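# Seat the orange-ringed plate onto the block's pin

## Task

Put the plate with the orange ring down flat on the block so that it sits over the post and the block's pin passes through the plate's pin hole. That hole is the one of the plate's five small holes that differs from the other four. The plate must stay seated by itself, without any gripper holding it, and at the end the grippers must have released it and moved away.

## Robot and tools

Robot and frame. Two arms, left_arm and right_arm, each with a parallel gripper. All printed poses share one scene frame: origin on the table top midway between the arms, +x pointing out over the table, +z up, and left_arm sitting on the +y side. The arm names say nothing about which side of a camera image an arm appears on. The printed hand position can be somewhat off, more so when an arm reaches far.

Gripper axes. The fingers extend along the gripper's own +z and open and close along its own y. end_effector_position is the point between the pads with the fingers shut, roughly 2 cm short of the fingertips; as the fingers shut, the tips advance about 10 mm along +z.

Row format (used by both execute_actions and move). One flat list of 14 numbers, each in [-1, 1], always covering both arms: left_arm dx, dy, dz, rx, ry, rz, opening, then right_arm in the same seven slots. dx to rz are offsets, expressed in that gripper's own axes, from the gripper's pose in the latest result that reported it (before any such result in the scene, and for the second and later calls within one reply, from the pose at the start of the action). Scale: 1.0 equals 0.6 m for dx, dy, dz and 180 degrees for rotation; rx, ry, rz form a single rotation vector. Opening is not an offset but an absolute setting: +1 fully open (0.084 m), -1 shut. All-zero offsets do not mean stay still; they pull the arm back to the reference pose. To keep an arm put, send the offset back to where it should be in a reply's first call, then zeros in later calls, and always send the opening it should keep.

execute_actions. Argument actions is a list with zero or one item; optional pictures (true/false) controls whether camera images come back (by default they do). An empty list only reports the state. An item with rows holds 1 to 15 rows and an optional steps (1 to 15, default 15); each step lasts 1/30 s and uses one row, the last row repeating if rows run out. Every row is counted from the same reference pose, not from the row before it. An item with only steps (up to 300) is a wait, counted from the previous result, and sends nothing new. A rejected call sends nothing.

move. target is one 14-number row as above; speed is the top path speed in m/s, 0.002 to 0.5, default 0.25, with rotation capped at twice that value in rad/s. Each gripper follows a straight path toward its target, paths finishing together after 0.5 to 10 s; past 10 s they stop short. Rotation takes the shorter way. Paths ignore obstacles and the other arm; grippers lag, drift and may overshoot speed near full reach. Opening is applied at the start. The result adds a move: line giving the ending (done, off_target, moving, held, fault, naming the arm if only one) and limits (paced = the sent pose was clipped; held = some steps were blocked, after which the arm may move quickly), plus each gripper's remaining distance to its pose. Faster contact hits harder, and aiming beyond a contact presses harder.

wait. seconds, 0 to 10; lets the simulation run with no new command.

zoom_image. camera is one of cam_head_left, cam_head_right, cam_left_wrist, cam_right_wrist (each 672x504); region is [x0, y0, x1, y1] in pixels from the top-left corner, no larger than 504 by 504. Returns a closer look at the latest image.

finished_scene. scene is the number of the current scene; it ends that scene for good and reports whether the goal holds. Replying with no tool call ends everything.

Motion limits. Each step, the commanded pose is clipped to within 70 mm and 16 degrees of the measured pose, then joints are driven there with position favoured over orientation. After an action ends, an arm only finishes to its last clipped pose, so a distant goal needs further commands; compare the result pose. A Hand target line shows where each gripper is currently being driven. Joint drive speed is at most 3.14 rad/s.

Result lines. left_arm: ... | right_arm: ... gives position (m), quaternion wxyz and velocities. grip_measured is the real finger opening on the command scale; to hold something, command an opening clearly below it (lower squeezes harder, about 24 N per pad at most). pose unreachable names an arm whose command the clearance check altered or blocked; HELD marks steps where that happened.

Joint ranges (rad): waist -6.283 to 6.283, shoulder -2.059 to 2.094, elbow -3.927 to 0.192, forearm roll -6.283 to 6.283, wrist pitch -1.693 to 3.142, wrist roll -6.283 to 6.283. Load limits (N m): waist and shoulder 44.5, elbow and forearm roll 26.7, wrist pitch and wrist roll 17.8. Reaching a load limit causes a torque fault: the arm backs off and freezes for 10 s. Holding loads heats motors; a MOTOR HOT warning appears from 65 °C and at 80 °C the arm is braked (OVER-TEMPERATURE FAULT).

Avoid: knocking or placing anything off the table, dropping or slamming the plate, hard shoves, and arms striking or pressing each other. Brief outside tugs on held parts or nudges to loose ones may occur.

Each tool is called after "Emit:" in YAML: its name, and indented under it one key for each argument.

## Session

Emit:
execute_actions:
  actions: []

Scene clock: 0.00 s of 5100.00 s.
left_arm: end_effector_position=(+0.2697, +0.1118, +0.2510) grip_measured=+1.00 end_effector_quat_wxyz=(-0.346, +0.479, +0.778, +0.214) end_effector_velocity=(+0.001, +0.000, +0.000) end_effector_angular_velocity=(-0.000, -0.002, +0.001) | right_arm: end_effector_position=(+0.0602, -0.5967, +0.3296) grip_measured=+1.00 end_effector_quat_wxyz=(+0.714, -0.577, +0.391, +0.066) end_effector_velocity=(+0.001, -0.000, +0.000) end_effector_angular_velocity=(-0.001, -0.003, -0.002)
Joint positions: left_arm=[-0.769  0.388 -1.634  0.173  2.067 -2.924  0.084] | right_arm=[-1.808  0.077 -0.981  0.348  2.474 -0.61   0.084]
Joint velocities: left_arm=[ 0.001 -0.    -0.     0.001 -0.001 -0.001  0.   ] | right_arm=[ 0.     0.    -0.     0.003  0.001 -0.    -0.   ]
Hand target (left_arm): +0.270, +0.112, +0.251; -0.346, +0.479, +0.778, +0.214
Hand target (right_arm): +0.060, -0.597, +0.330; +0.714, -0.577, +0.391, +0.066

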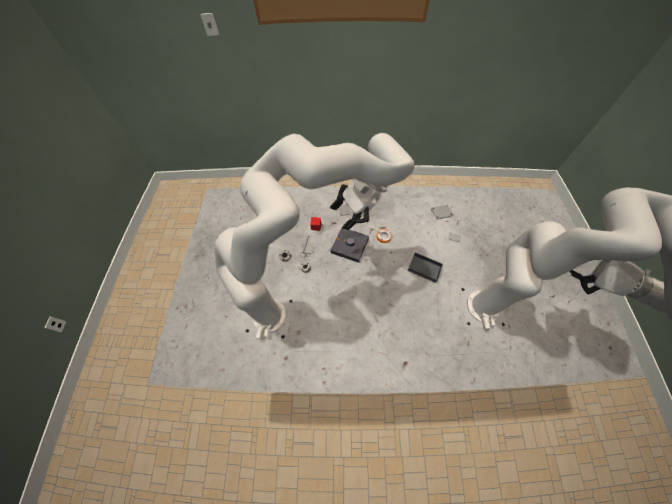

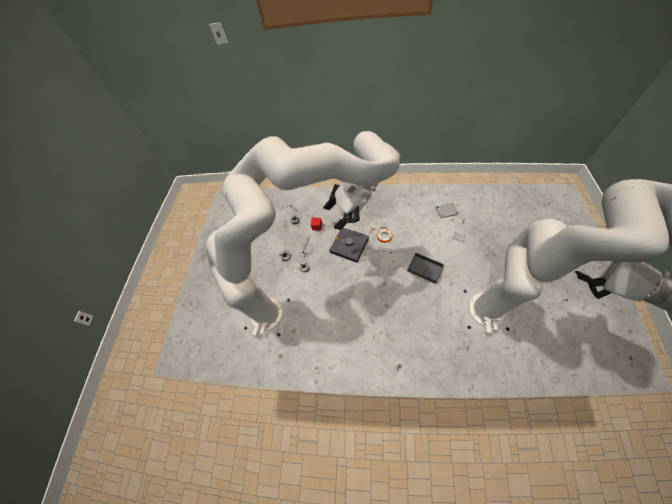

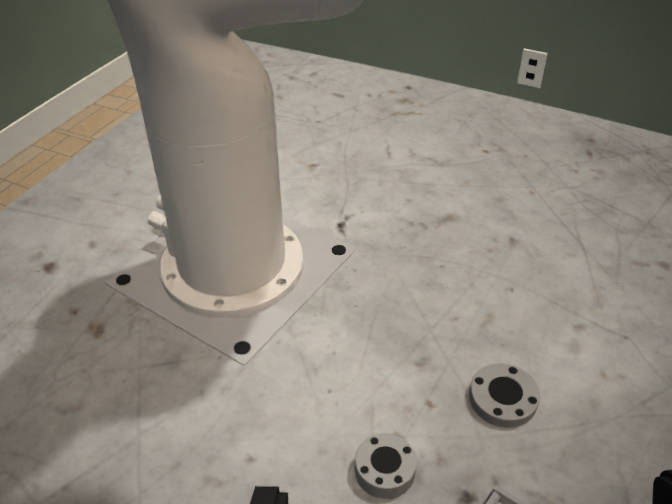

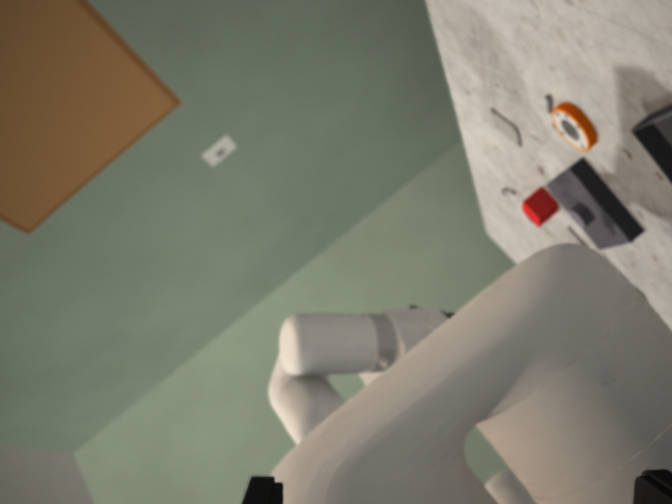

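Emit:
zoom_image:
  camera: "cam_head_left"
  region: [260, 170, 480, 335]

Region (260, 170, 480, 335) of cam_head_left's 672x504 image, scaled by 2.291, with more detail than that image has; it fills the top 378 rows of this view, and the rest is white.

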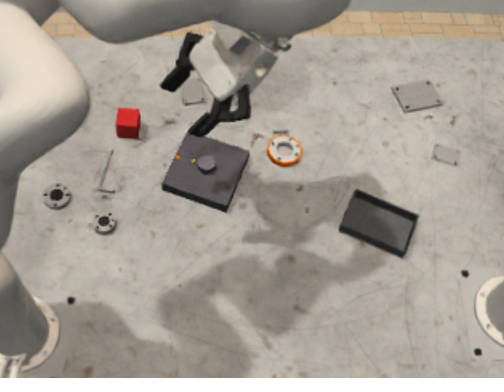

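Emit:
move:
  target: [-0.0325, -0.0897, -0.111, -0.269, -0.166, 0.604, 1, 0, 0, 0, 0, 0, 0, 1]
  speed: 0.4

Scene clock: 20.70 s of 5100.00 s.
left_arm: end_effector_position=(+0.2497, +0.0318, +0.2804) grip_measured=+1.00 end_effector_quat_wxyz=(-0.001, +1.000, -0.000, +0.002) end_effector_velocity=(+0.000, -0.000, +0.001) end_effector_angular_velocity=(-0.006, +0.004, -0.008) | right_arm: end_effector_position=(+0.0602, -0.5967, +0.3296) grip_measured=+1.00 end_effector_quat_wxyz=(+0.714, -0.577, +0.391, +0.066) end_effector_velocity=(-0.000, +0.000, +0.000) end_effector_angular_velocity=(+0.000, +0.001, +0.001)
Joint positions: left_arm=[-0.821 -0.186 -1.092  0.005  1.277 -0.955  0.084] | right_arm=[-1.808  0.077 -0.981  0.348  2.474 -0.61   0.084]
Joint velocities: left_arm=[ 0.004 -0.002 -0.    -0.007 -0.001  0.014  0.   ] | right_arm=[ 0.     0.    -0.    -0.     0.     0.001 -0.   ]
Hand target (left_arm): +0.250, +0.032, +0.280; -0.001, +1.000, -0.001, +0.002
Hand target (right_arm): +0.060, -0.597, +0.330; +0.714, -0.577, +0.391, +0.066
Off the commanded pose (left_arm): 0.001 m, 0 deg.
Off the commanded pose (right_arm): 0.000 m, 0 deg.
After step 90, 14.47 s passed at rest.
move: done

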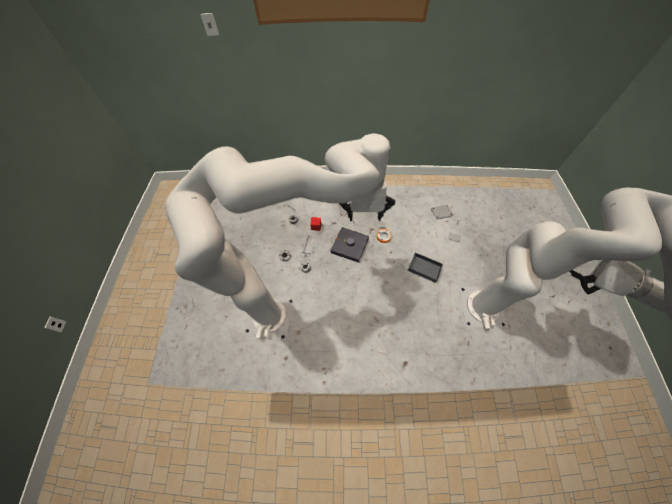

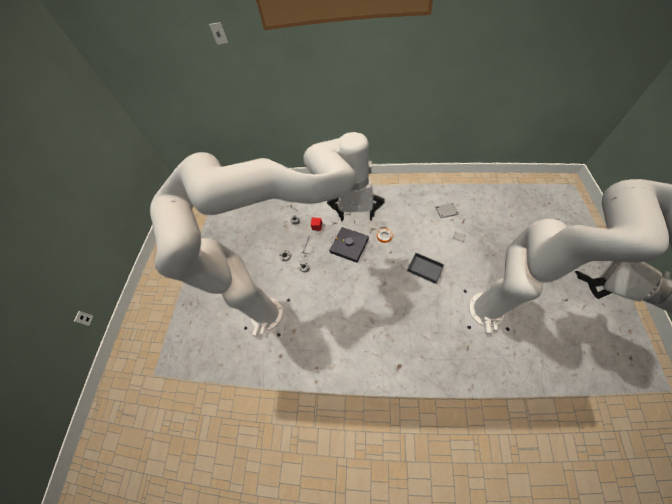

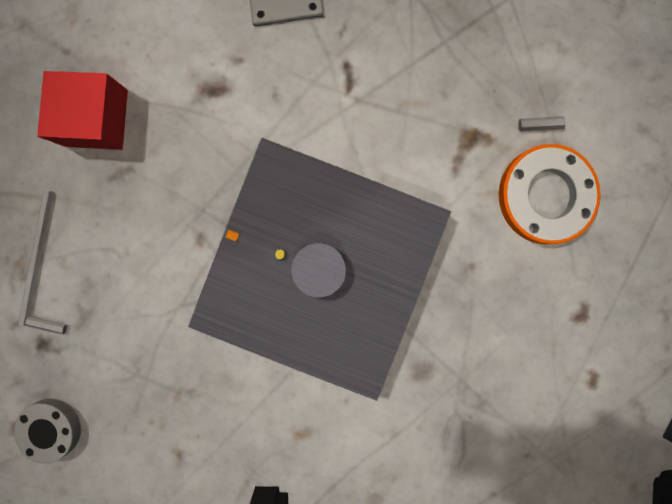

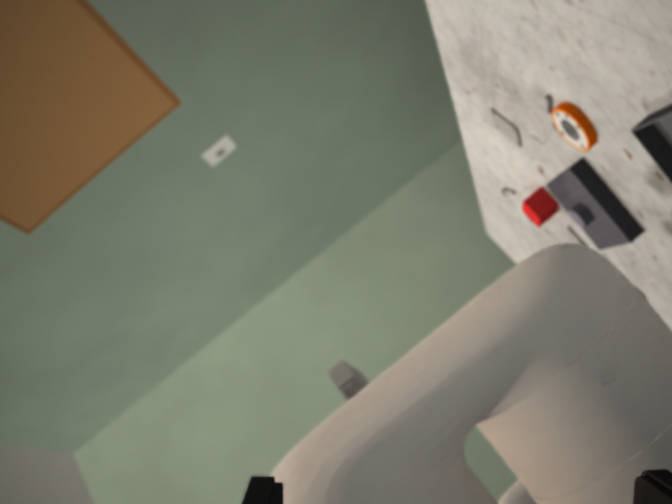

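Emit:
zoom_image:
  camera: "cam_left_wrist"
  region: [470, 110, 630, 270]

Region (470, 110, 630, 270) of cam_left_wrist's 672x504 image, scaled by 3.150, with more detail than that image has.

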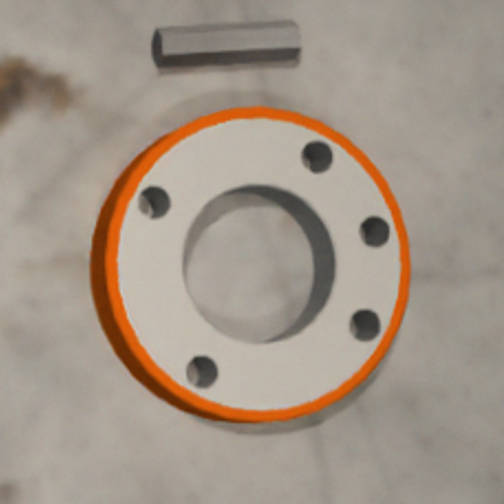

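Emit:
move:
  target: [0.178, 0.187, 0.267, 0, 0, 0.411, 1, 0, 0, 0, 0, 0, 0, 1]
  speed: 0.4

Scene clock: 41.87 s of 5100.00 s.
left_arm: end_effector_position=(+0.3577, -0.0799, +0.1213) grip_measured=+1.00 end_effector_quat_wxyz=(-0.002, +0.799, -0.601, +0.002) end_effector_velocity=(-0.000, +0.001, -0.004) end_effector_angular_velocity=(+0.006, +0.006, -0.010) | right_arm: end_effector_position=(+0.0602, -0.5967, +0.3296) grip_measured=+1.00 end_effector_quat_wxyz=(+0.714, -0.577, +0.391, +0.066) end_effector_velocity=(-0.000, +0.000, -0.000) end_effector_angular_velocity=(-0.000, +0.001, -0.000)
Joint positions: left_arm=[-0.78   0.466 -1.452  0.006  0.984  0.374  0.084] | right_arm=[-1.808  0.077 -0.981  0.348  2.474 -0.61   0.084]
Joint velocities: left_arm=[ 0.001  0.01  -0.004 -0.001  0.003  0.012 -0.   ] | right_arm=[-0.001 -0.     0.    -0.001 -0.001 -0.     0.   ]
Hand target (left_arm): +0.358, -0.080, +0.121; -0.002, +0.799, -0.602, +0.001
Hand target (right_arm): +0.060, -0.597, +0.330; +0.714, -0.577, +0.391, +0.066
Off the commanded pose (left_arm): 0.001 m, 0 deg.
Off the commanded pose (right_arm): 0.000 m, 0 deg.
After step 90, 16.00 s passed at rest.
move: done

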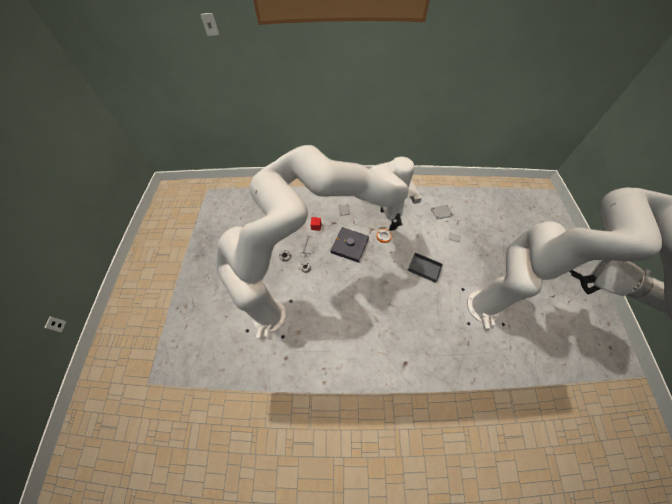

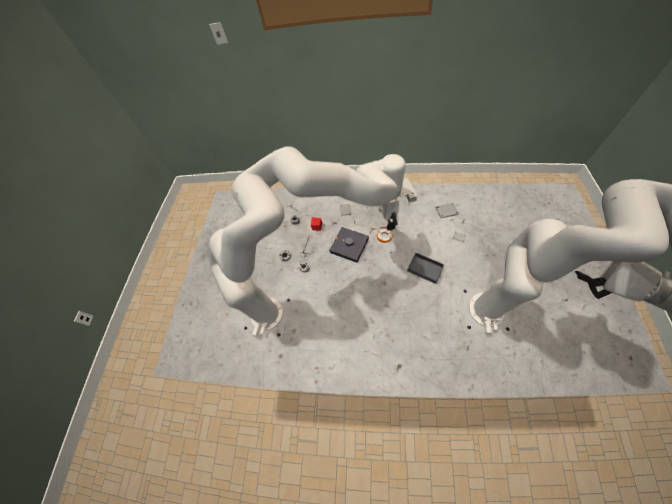

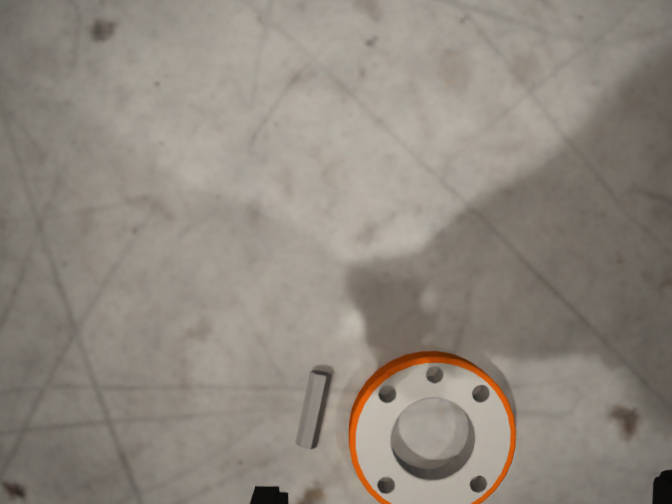

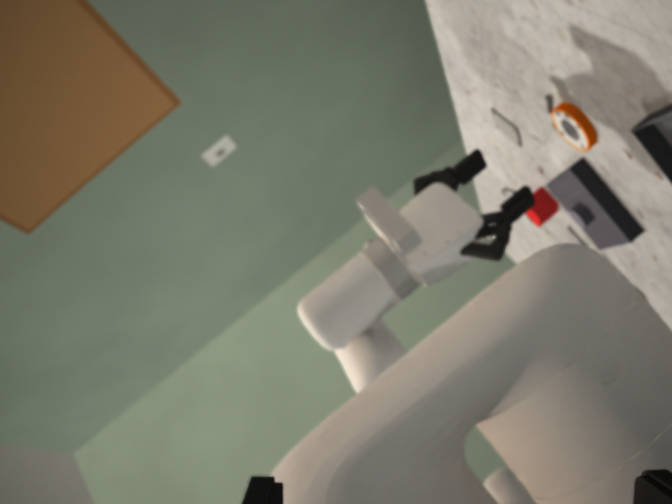

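Emit:
move:
  target: [-0.0102, 0.0055, 0.102, 0, 0, -0.222, 1, 0, 0, 0, 0, 0, 0, 1]
  speed: 0.25

Scene clock: 63.17 s of 5100.00 s.
left_arm: end_effector_position=(+0.3533, -0.0750, +0.0604) grip_measured=+1.00 end_effector_quat_wxyz=(-0.001, +0.956, -0.293, +0.003) end_effector_velocity=(-0.001, +0.001, -0.002) end_effector_angular_velocity=(+0.003, +0.001, +0.010) | right_arm: end_effector_position=(+0.0602, -0.5967, +0.3296) grip_measured=+1.00 end_effector_quat_wxyz=(+0.714, -0.577, +0.391, +0.066) end_effector_velocity=(-0.000, +0.000, -0.000) end_effector_angular_velocity=(+0.000, +0.001, +0.001)
Joint positions: left_arm=[-0.781  0.536 -1.371  0.007  0.832 -0.325  0.084] | right_arm=[-1.808  0.077 -0.981  0.348  2.474 -0.61   0.084]
Joint velocities: left_arm=[-0.001  0.001  0.003  0.001 -0.001 -0.011  0.   ] | right_arm=[ 0.    -0.    -0.    -0.001 -0.     0.    -0.   ]
Hand target (left_arm): +0.353, -0.075, +0.060; -0.002, +0.956, -0.292, +0.002
Hand target (right_arm): +0.060, -0.597, +0.330; +0.714, -0.577, +0.391, +0.066
Off the commanded pose (left_arm): 0.000 m, 0 deg.
Off the commanded pose (right_arm): 0.000 m, 0 deg.
After step 90, 16.47 s passed at rest.
move: done

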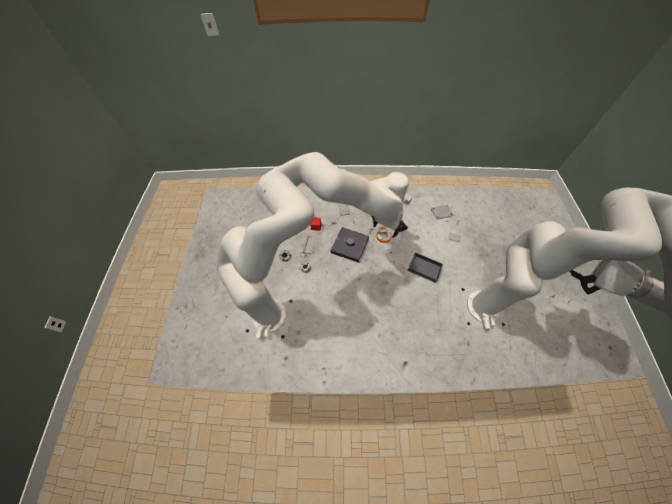

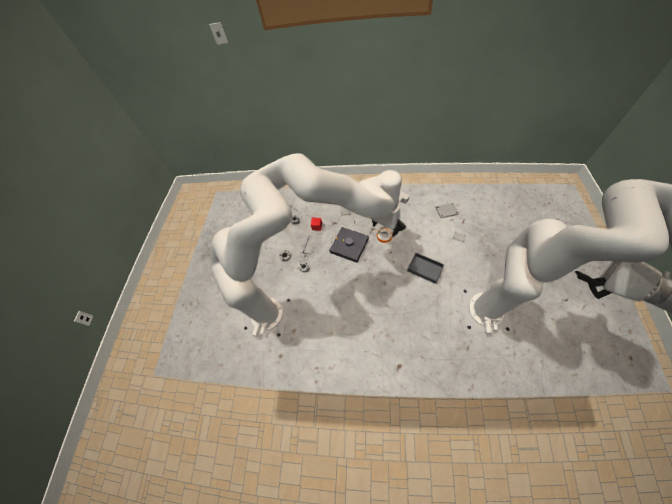

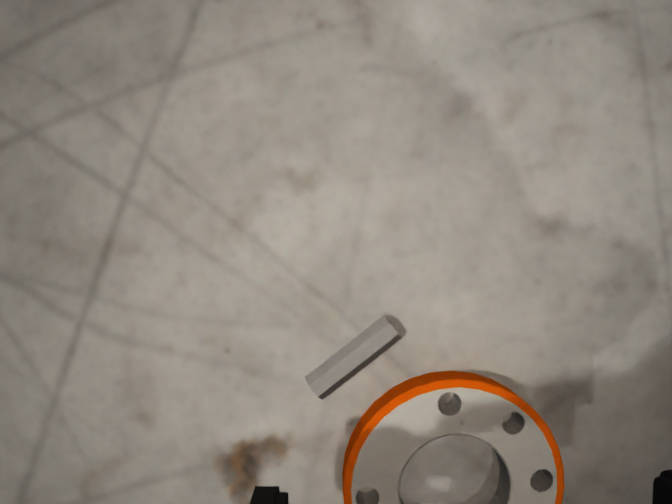

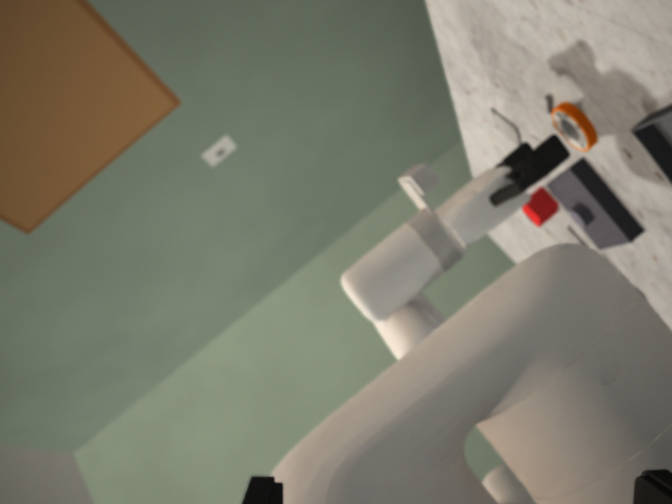

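Emit:
move:
  target: [-0.004, 0, 0.072, 0, 0, 0, 1, 0, 0, 0, 0, 0, 0, 1]
  speed: 0.06

Scene clock: 68.10 s of 5100.00 s.
left_arm: end_effector_position=(+0.3518, -0.0738, +0.0177) grip_measured=+1.00 end_effector_quat_wxyz=(-0.001, +0.956, -0.293, +0.003) end_effector_velocity=(-0.000, -0.000, -0.002) end_effector_angular_velocity=(-0.001, +0.000, +0.000) | right_arm: end_effector_position=(+0.0602, -0.5967, +0.3296) grip_measured=+1.00 end_effector_quat_wxyz=(+0.714, -0.577, +0.391, +0.066) end_effector_velocity=(-0.000, -0.000, -0.000) end_effector_angular_velocity=(-0.001, +0.001, -0.000)
Joint positions: left_arm=[-0.782  0.61  -1.351  0.008  0.737 -0.327  0.084] | right_arm=[-1.808  0.077 -0.981  0.348  2.474 -0.61   0.084]
Joint velocities: left_arm=[-0.     0.003  0.001 -0.001 -0.004  0.     0.   ] | right_arm=[-0.001  0.    -0.    -0.001 -0.001 -0.001 -0.   ]
Hand target (left_arm): +0.352, -0.074, +0.017; -0.001, +0.956, -0.293, +0.003
Hand target (right_arm): +0.060, -0.597, +0.330; +0.714, -0.577, +0.391, +0.066
Off the commanded pose (left_arm): 0.001 m, 0 deg.
Off the commanded pose (right_arm): 0.000 m, 0 deg.
After step 90, 0.87 s passed at rest.
move: done

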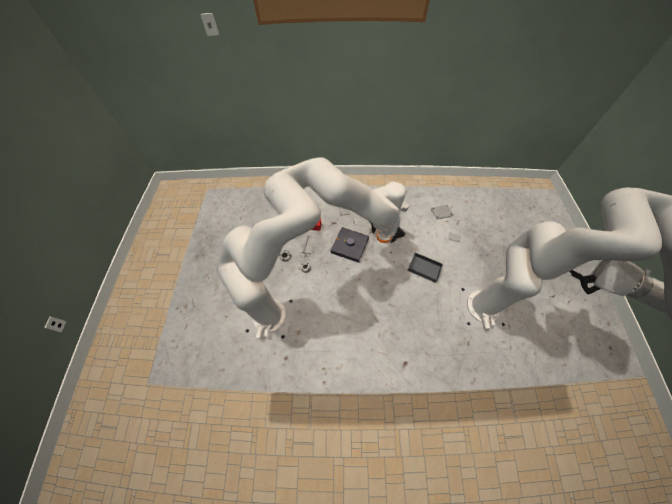

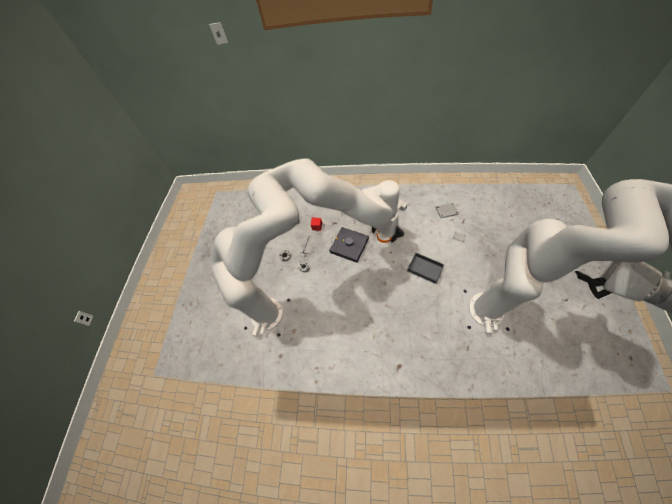

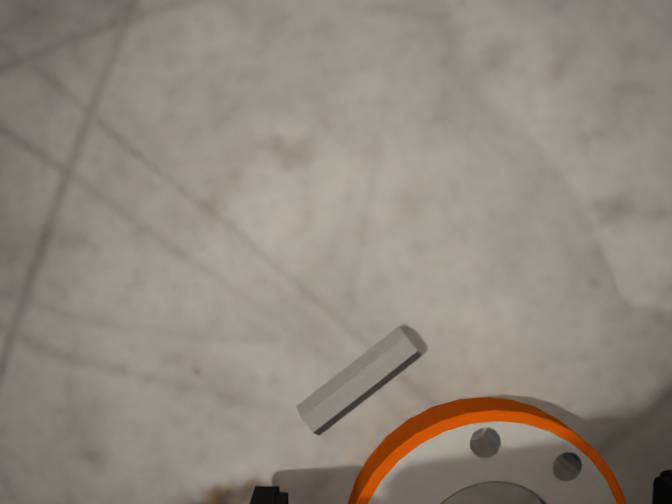

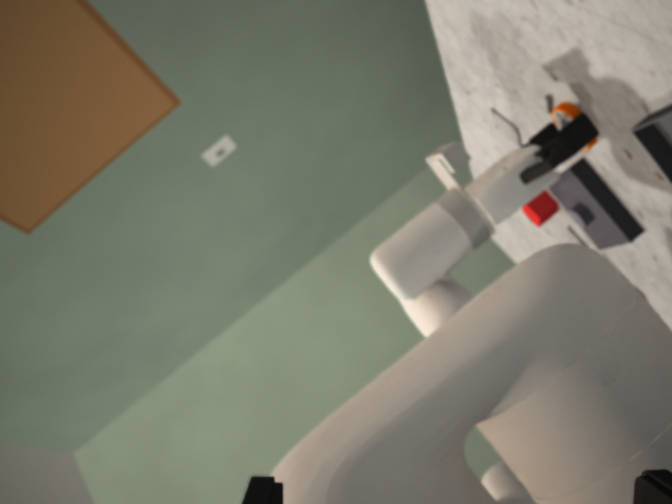

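Emit:
zoom_image:
  camera: "cam_right_wrist"
  region: [500, 70, 660, 250]

Emit:
move:
  target: [0, 0.005, 0.002, 0, 0, 0, -1, 0, 0, 0, 0, 0, 0, 1]
  speed: 0.03

Region (500, 70, 660, 250) of cam_right_wrist's 672x504 image, scaled by 2.800, with more detail than that image has.

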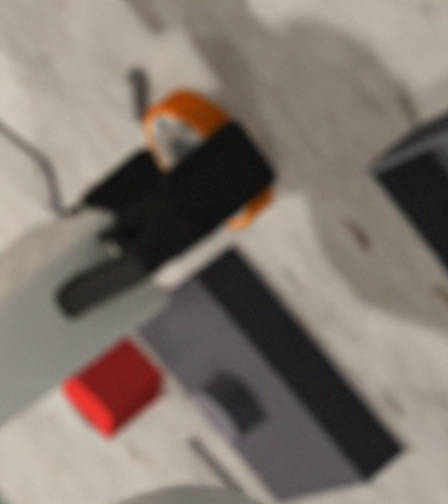

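Scene clock: 71.50 s of 5100.00 s.
left_arm: end_effector_position=(+0.3508, -0.0769, +0.0177) grip_measured=+0.45 end_effector_quat_wxyz=(-0.000, +0.956, -0.293, +0.004) end_effector_velocity=(-0.000, -0.000, -0.001) end_effector_angular_velocity=(+0.000, +0.001, +0.001) | right_arm: end_effector_position=(+0.0602, -0.5967, +0.3296) grip_measured=+1.00 end_effector_quat_wxyz=(+0.714, -0.577, +0.391, +0.066) end_effector_velocity=(+0.000, -0.000, -0.000) end_effector_angular_velocity=(-0.001, -0.001, -0.001)
Joint positions: left_arm=[-0.786  0.614 -1.357  0.008  0.737 -0.332  0.063] | right_arm=[-1.808  0.077 -0.981  0.348  2.474 -0.61   0.084]
Joint velocities: left_arm=[-0.001  0.002 -0.001 -0.001 -0.    -0.001  0.   ] | right_arm=[ 0.001  0.     0.     0.001 -0.001 -0.001 -0.   ]
Hand target (left_arm): +0.350, -0.076, +0.017; -0.001, +0.956, -0.293, +0.003
Hand target (right_arm): +0.060, -0.597, +0.330; +0.714, -0.577, +0.391, +0.066
Off the commanded pose (left_arm): 0.001 m, 0 deg.
Off the commanded pose (right_arm): 0.000 m, 0 deg.
move: done

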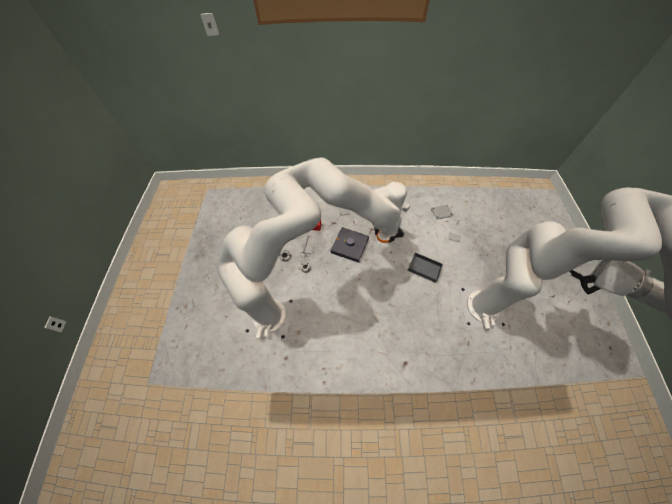

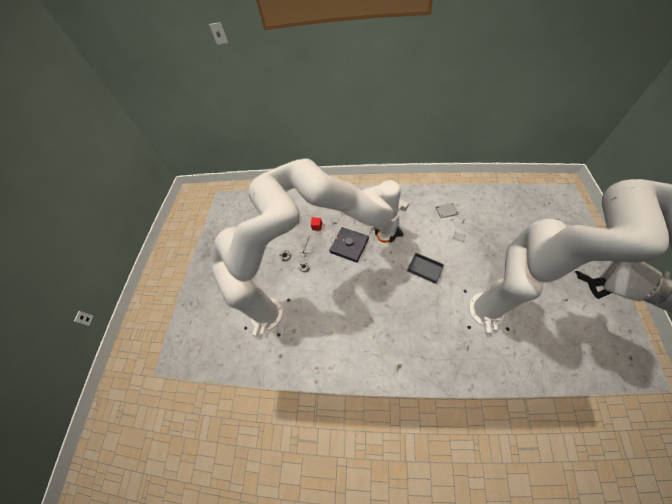

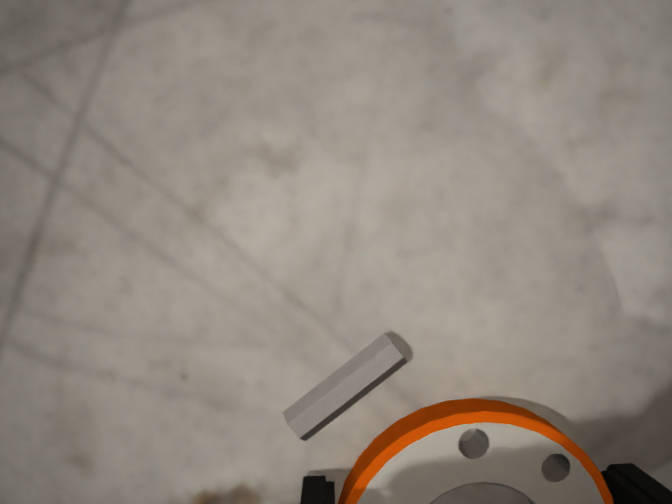

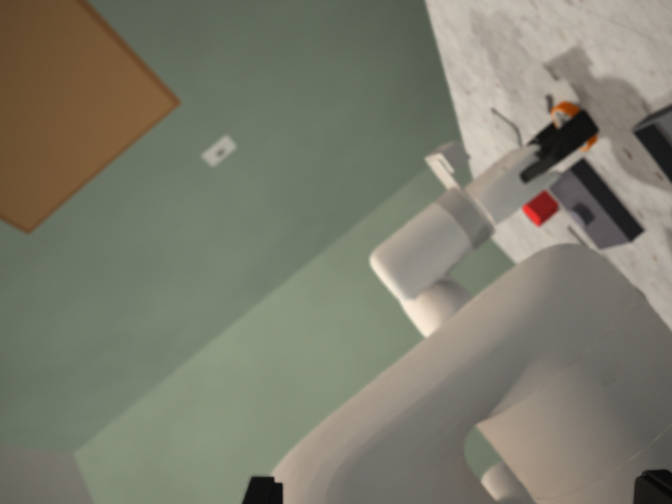

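Emit:
move:
  target: [0, 0, -0.11, 0, 0, 0, -1, 0, 0, 0, 0, 0, 0, 1]
  speed: 0.1

Scene clock: 83.37 s of 5100.00 s.
left_arm: end_effector_position=(+0.3500, -0.0764, +0.0827) grip_measured=+0.45 end_effector_quat_wxyz=(-0.001, +0.956, -0.293, +0.003) end_effector_velocity=(-0.000, -0.000, +0.003) end_effector_angular_velocity=(+0.002, -0.001, -0.003) | right_arm: end_effector_position=(+0.0602, -0.5967, +0.3296) grip_measured=+1.00 end_effector_quat_wxyz=(+0.714, -0.577, +0.391, +0.066) end_effector_velocity=(-0.000, -0.000, +0.000) end_effector_angular_velocity=(-0.000, +0.000, -0.000)
Joint positions: left_arm=[-0.787  0.495 -1.377  0.007  0.877 -0.331  0.063] | right_arm=[-1.808  0.077 -0.981  0.348  2.474 -0.61   0.084]
Joint velocities: left_arm=[-0.001 -0.004 -0.003  0.003  0.008 -0.     0.   ] | right_arm=[-0.001  0.    -0.    -0.     0.     0.    -0.   ]
Hand target (left_arm): +0.350, -0.077, +0.084; -0.000, +0.956, -0.293, +0.004
Hand target (right_arm): +0.060, -0.597, +0.330; +0.714, -0.577, +0.391, +0.066
Off the commanded pose (left_arm): 0.001 m, 0 deg.
Off the commanded pose (right_arm): 0.000 m, 0 deg.
After step 90, 7.83 s passed at rest.
move: done

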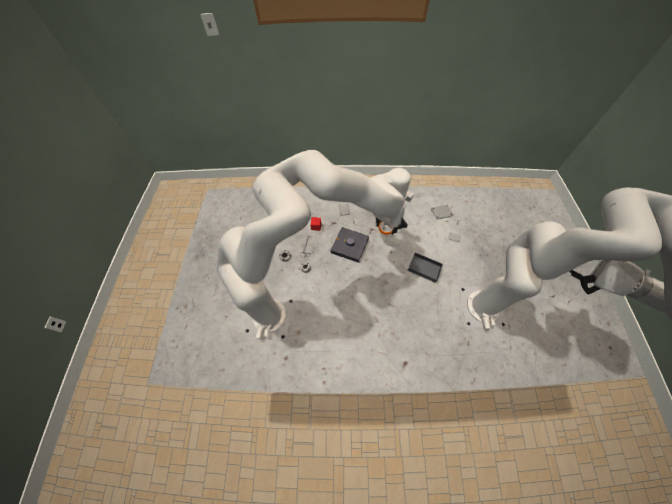

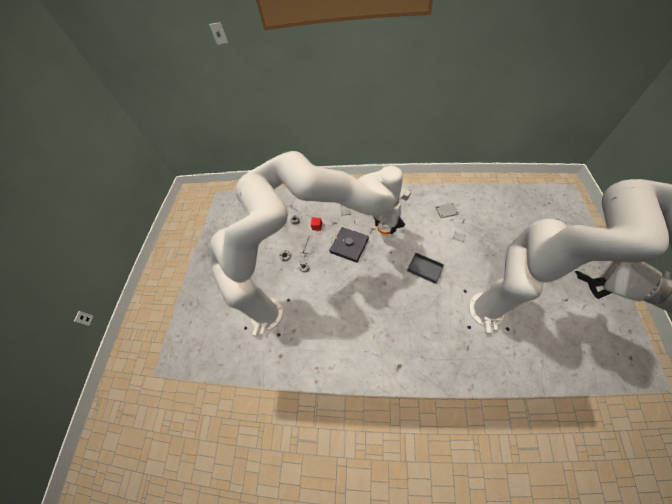

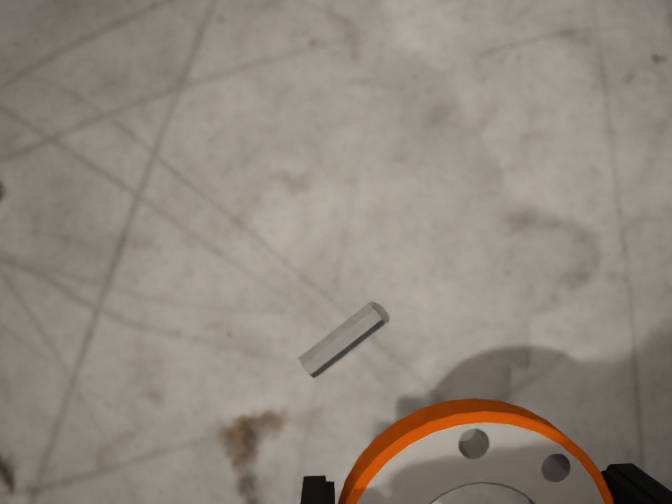

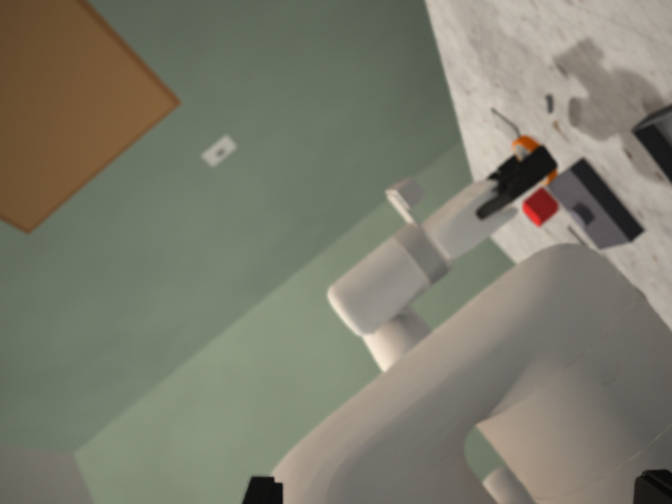

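Emit:
move:
  target: [-0.1453, -0.1212, -0.0122, 0, 0, -0.788, -1, 0, 0, 0, 0, 0, 0, 1]
  speed: 0.4

Scene clock: 92.30 s of 5100.00 s.
left_arm: end_effector_position=(+0.3180, +0.0325, +0.0896) grip_measured=+0.45 end_effector_quat_wxyz=(+0.003, +0.589, +0.808, +0.002) end_effector_velocity=(-0.001, +0.001, -0.001) end_effector_angular_velocity=(+0.003, -0.001, +0.009) | right_arm: end_effector_position=(+0.0602, -0.5967, +0.3296) grip_measured=+1.00 end_effector_quat_wxyz=(+0.714, -0.577, +0.391, +0.066) end_effector_velocity=(+0.000, -0.000, +0.000) end_effector_angular_velocity=(-0.000, -0.000, +0.001)
Joint positions: left_arm=[-0.7    0.171 -0.922  0.007  0.746 -2.719  0.063] | right_arm=[-1.808  0.077 -0.981  0.348  2.474 -0.61   0.084]
Joint velocities: left_arm=[-0.001 -0.002  0.004  0.004 -0.001 -0.012 -0.   ] | right_arm=[ 0.001  0.    -0.     0.    -0.     0.     0.   ]
Hand target (left_arm): +0.318, +0.033, +0.090; +0.003, +0.589, +0.808, +0.002
Hand target (right_arm): +0.060, -0.597, +0.330; +0.714, -0.577, +0.391, +0.066
Off the commanded pose (left_arm): 0.000 m, 0 deg.
Off the commanded pose (right_arm): 0.000 m, 0 deg.
After step 90, 2.30 s passed at rest.
move: done

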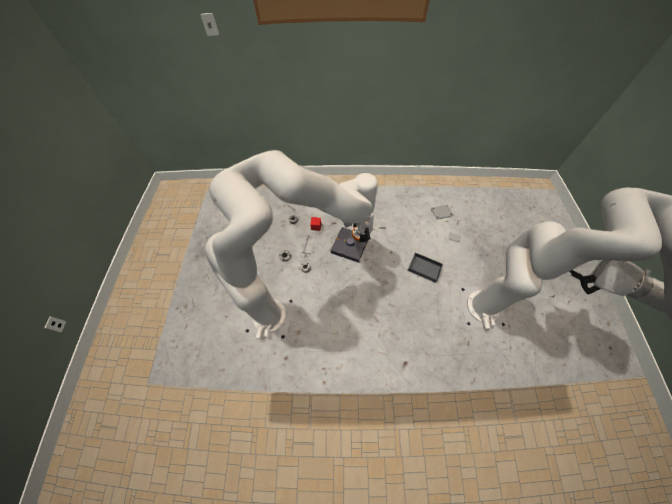

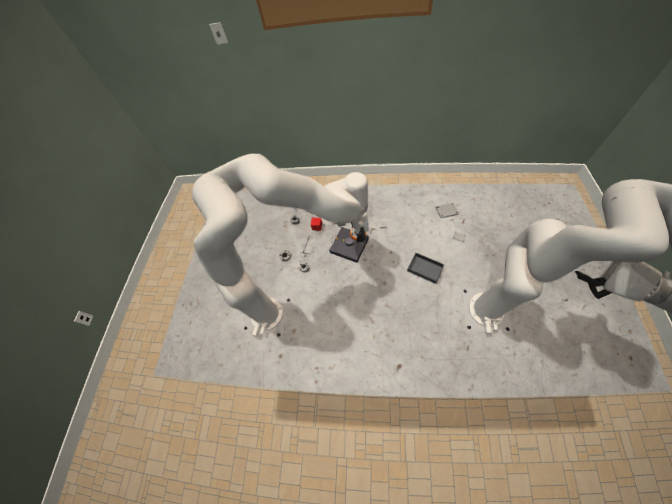

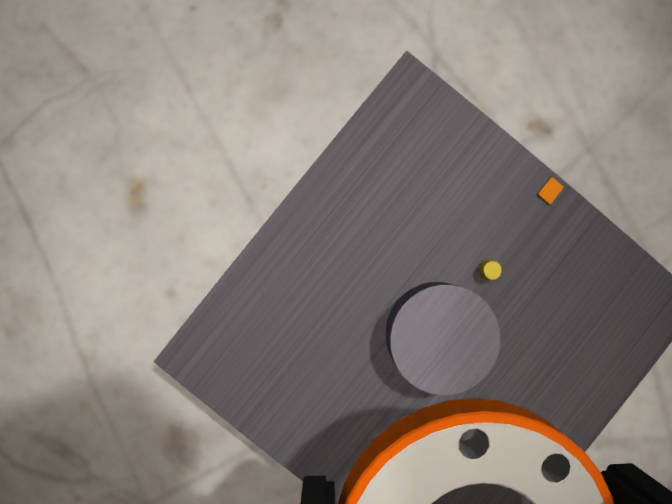

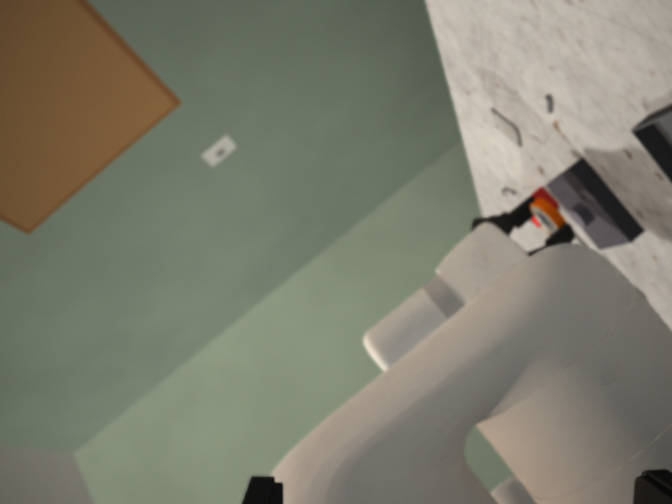

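Emit:
zoom_image:
  camera: "cam_left_wrist"
  region: [336, 168, 672, 504]

Region (336, 168, 672, 504) of cam_left_wrist's 672x504 image, scaled by 1.500, with more detail than that image has.

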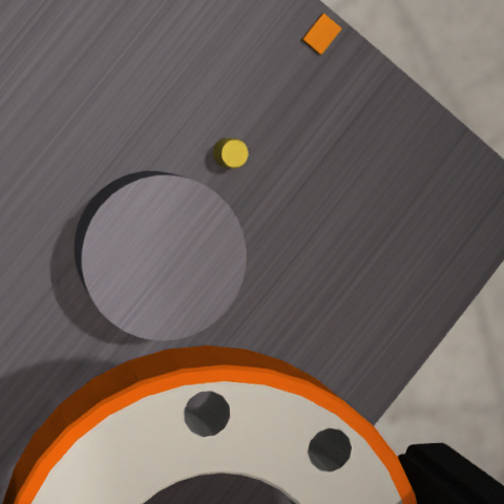

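Emit:
move:
  target: [0.0715, -0.0048, 0.028, 0, 0, 0, -1, 0, 0, 0, 0, 0, 0, 1]
  speed: 0.1

Scene clock: 106.23 s of 5100.00 s.
left_arm: end_effector_position=(+0.3024, +0.0720, +0.0730) grip_measured=+0.45 end_effector_quat_wxyz=(+0.003, +0.589, +0.808, +0.002) end_effector_velocity=(-0.002, +0.003, -0.001) end_effector_angular_velocity=(+0.000, +0.001, -0.002) | right_arm: end_effector_position=(+0.0602, -0.5967, +0.3296) grip_measured=+1.00 end_effector_quat_wxyz=(+0.714, -0.577, +0.391, +0.066) end_effector_velocity=(-0.000, +0.000, -0.000) end_effector_angular_velocity=(+0.001, +0.001, +0.001)
Joint positions: left_arm=[-0.665  0.092 -0.758  0.007  0.661 -2.685  0.063] | right_arm=[-1.808  0.077 -0.981  0.348  2.474 -0.61   0.084]
Joint velocities: left_arm=[ 0.001 -0.005  0.012 -0.001 -0.007  0.003 -0.   ] | right_arm=[-0.     0.     0.    -0.001  0.    -0.     0.   ]
Hand target (left_arm): +0.302, +0.072, +0.073; +0.003, +0.589, +0.808, +0.002
Hand target (right_arm): +0.060, -0.597, +0.330; +0.714, -0.577, +0.391, +0.066
Off the commanded pose (left_arm): 0.001 m, 0 deg.
Off the commanded pose (right_arm): 0.000 m, 0 deg.
After step 90, 10.10 s passed at rest.
move: done

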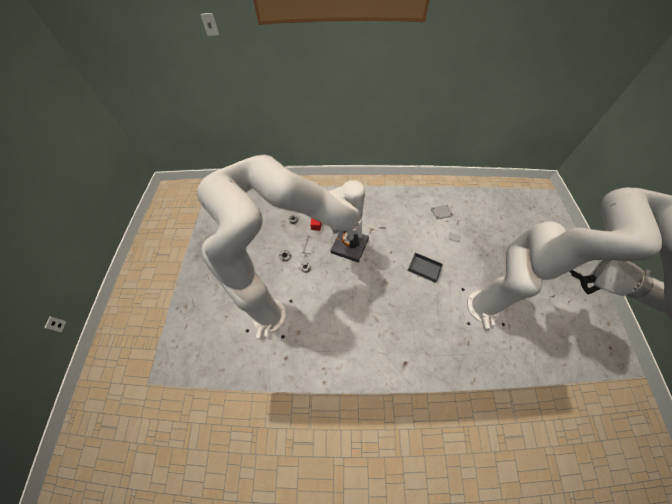

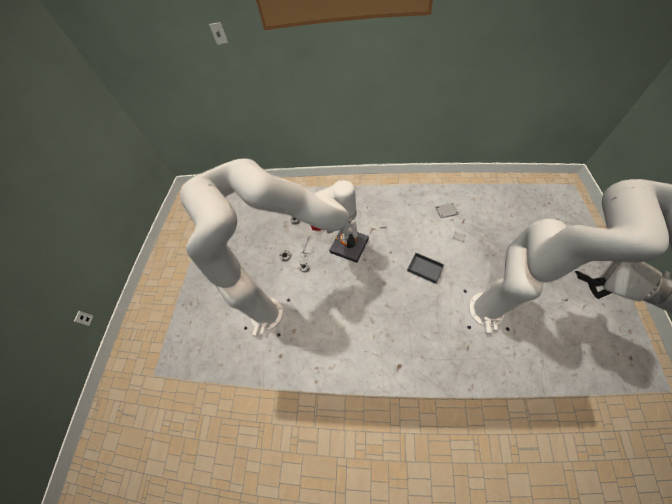

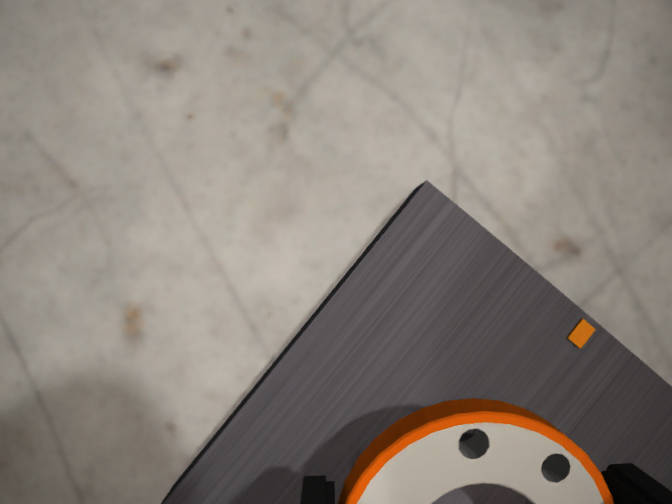

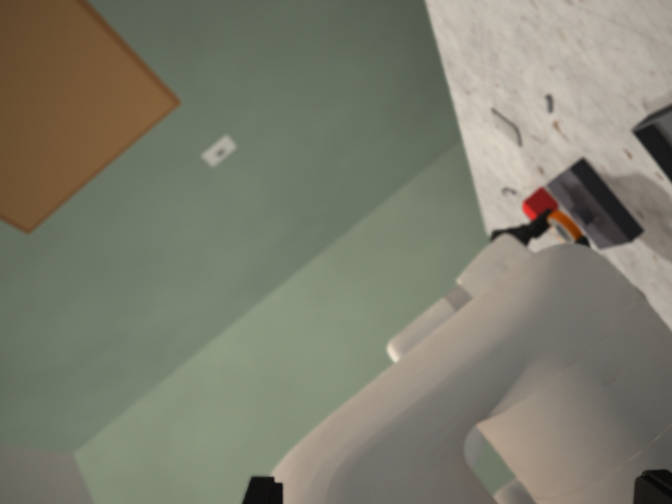

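Emit:
move:
  target: [0.0015, 0.0015, 0.027, 0, 0, 0, -1, 0, 0, 0, 0, 0, 0, 1]
  speed: 0.015

Scene clock: 110.97 s of 5100.00 s.
left_arm: end_effector_position=(+0.3032, +0.0730, +0.0570) grip_measured=+0.45 end_effector_quat_wxyz=(+0.003, +0.589, +0.808, +0.002) end_effector_velocity=(+0.002, -0.002, +0.001) end_effector_angular_velocity=(-0.006, -0.005, -0.000) | right_arm: end_effector_position=(+0.0602, -0.5967, +0.3296) grip_measured=+1.00 end_effector_quat_wxyz=(+0.714, -0.577, +0.391, +0.066) end_effector_velocity=(-0.000, +0.000, +0.000) end_effector_angular_velocity=(+0.002, +0.002, +0.003)
Joint positions: left_arm=[-0.662  0.13  -0.749  0.008  0.613 -2.682  0.063] | right_arm=[-1.808  0.077 -0.981  0.348  2.474 -0.61   0.084]
Joint velocities: left_arm=[-0.001  0.002 -0.004 -0.001 -0.006  0.    -0.   ] | right_arm=[ 0.002  0.    -0.    -0.002  0.001  0.001  0.   ]
Hand target (left_arm): +0.303, +0.073, +0.057; +0.003, +0.589, +0.808, +0.002
Hand target (right_arm): +0.060, -0.597, +0.330; +0.714, -0.577, +0.391, +0.066
Off the commanded pose (left_arm): 0.000 m, 0 deg.
Off the commanded pose (right_arm): 0.000 m, 0 deg.
After step 90, 0.43 s passed at rest.
move: done

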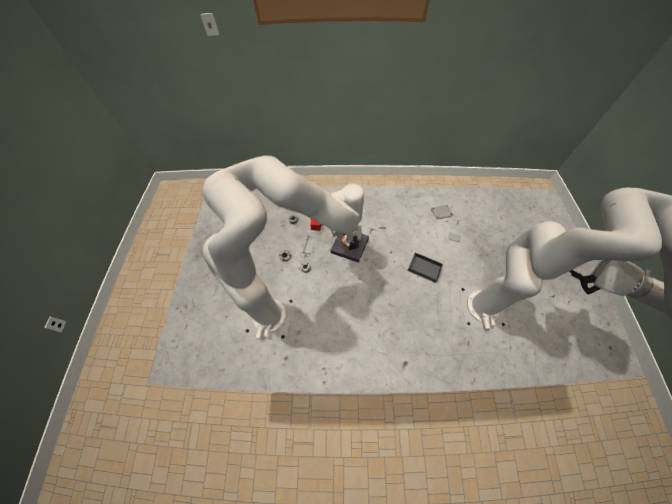

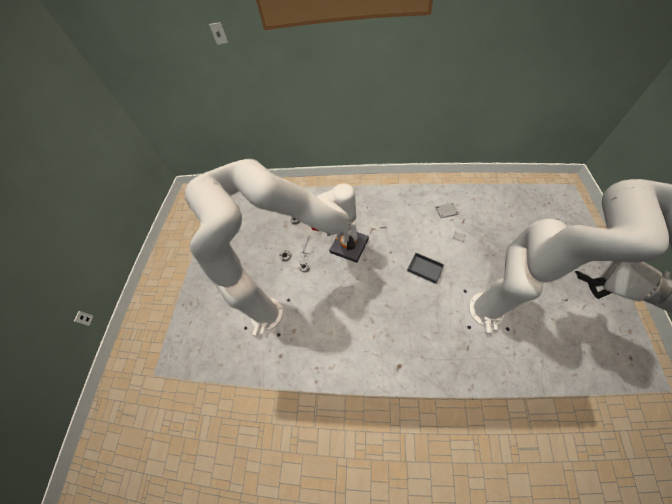

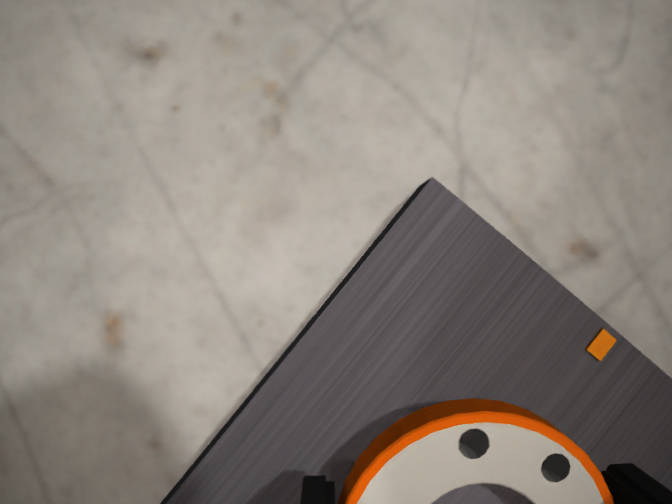

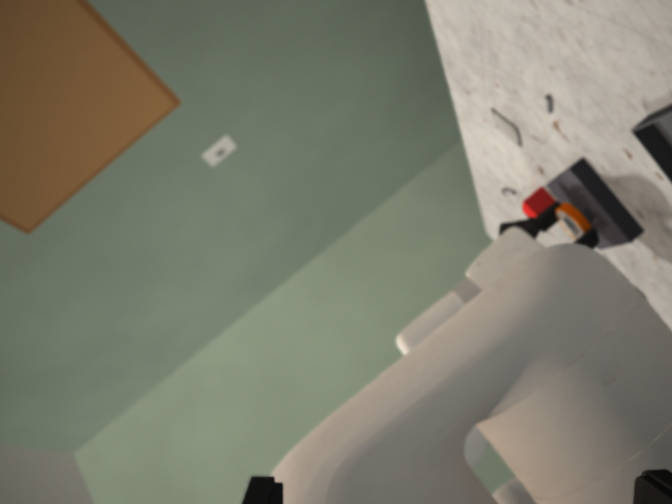

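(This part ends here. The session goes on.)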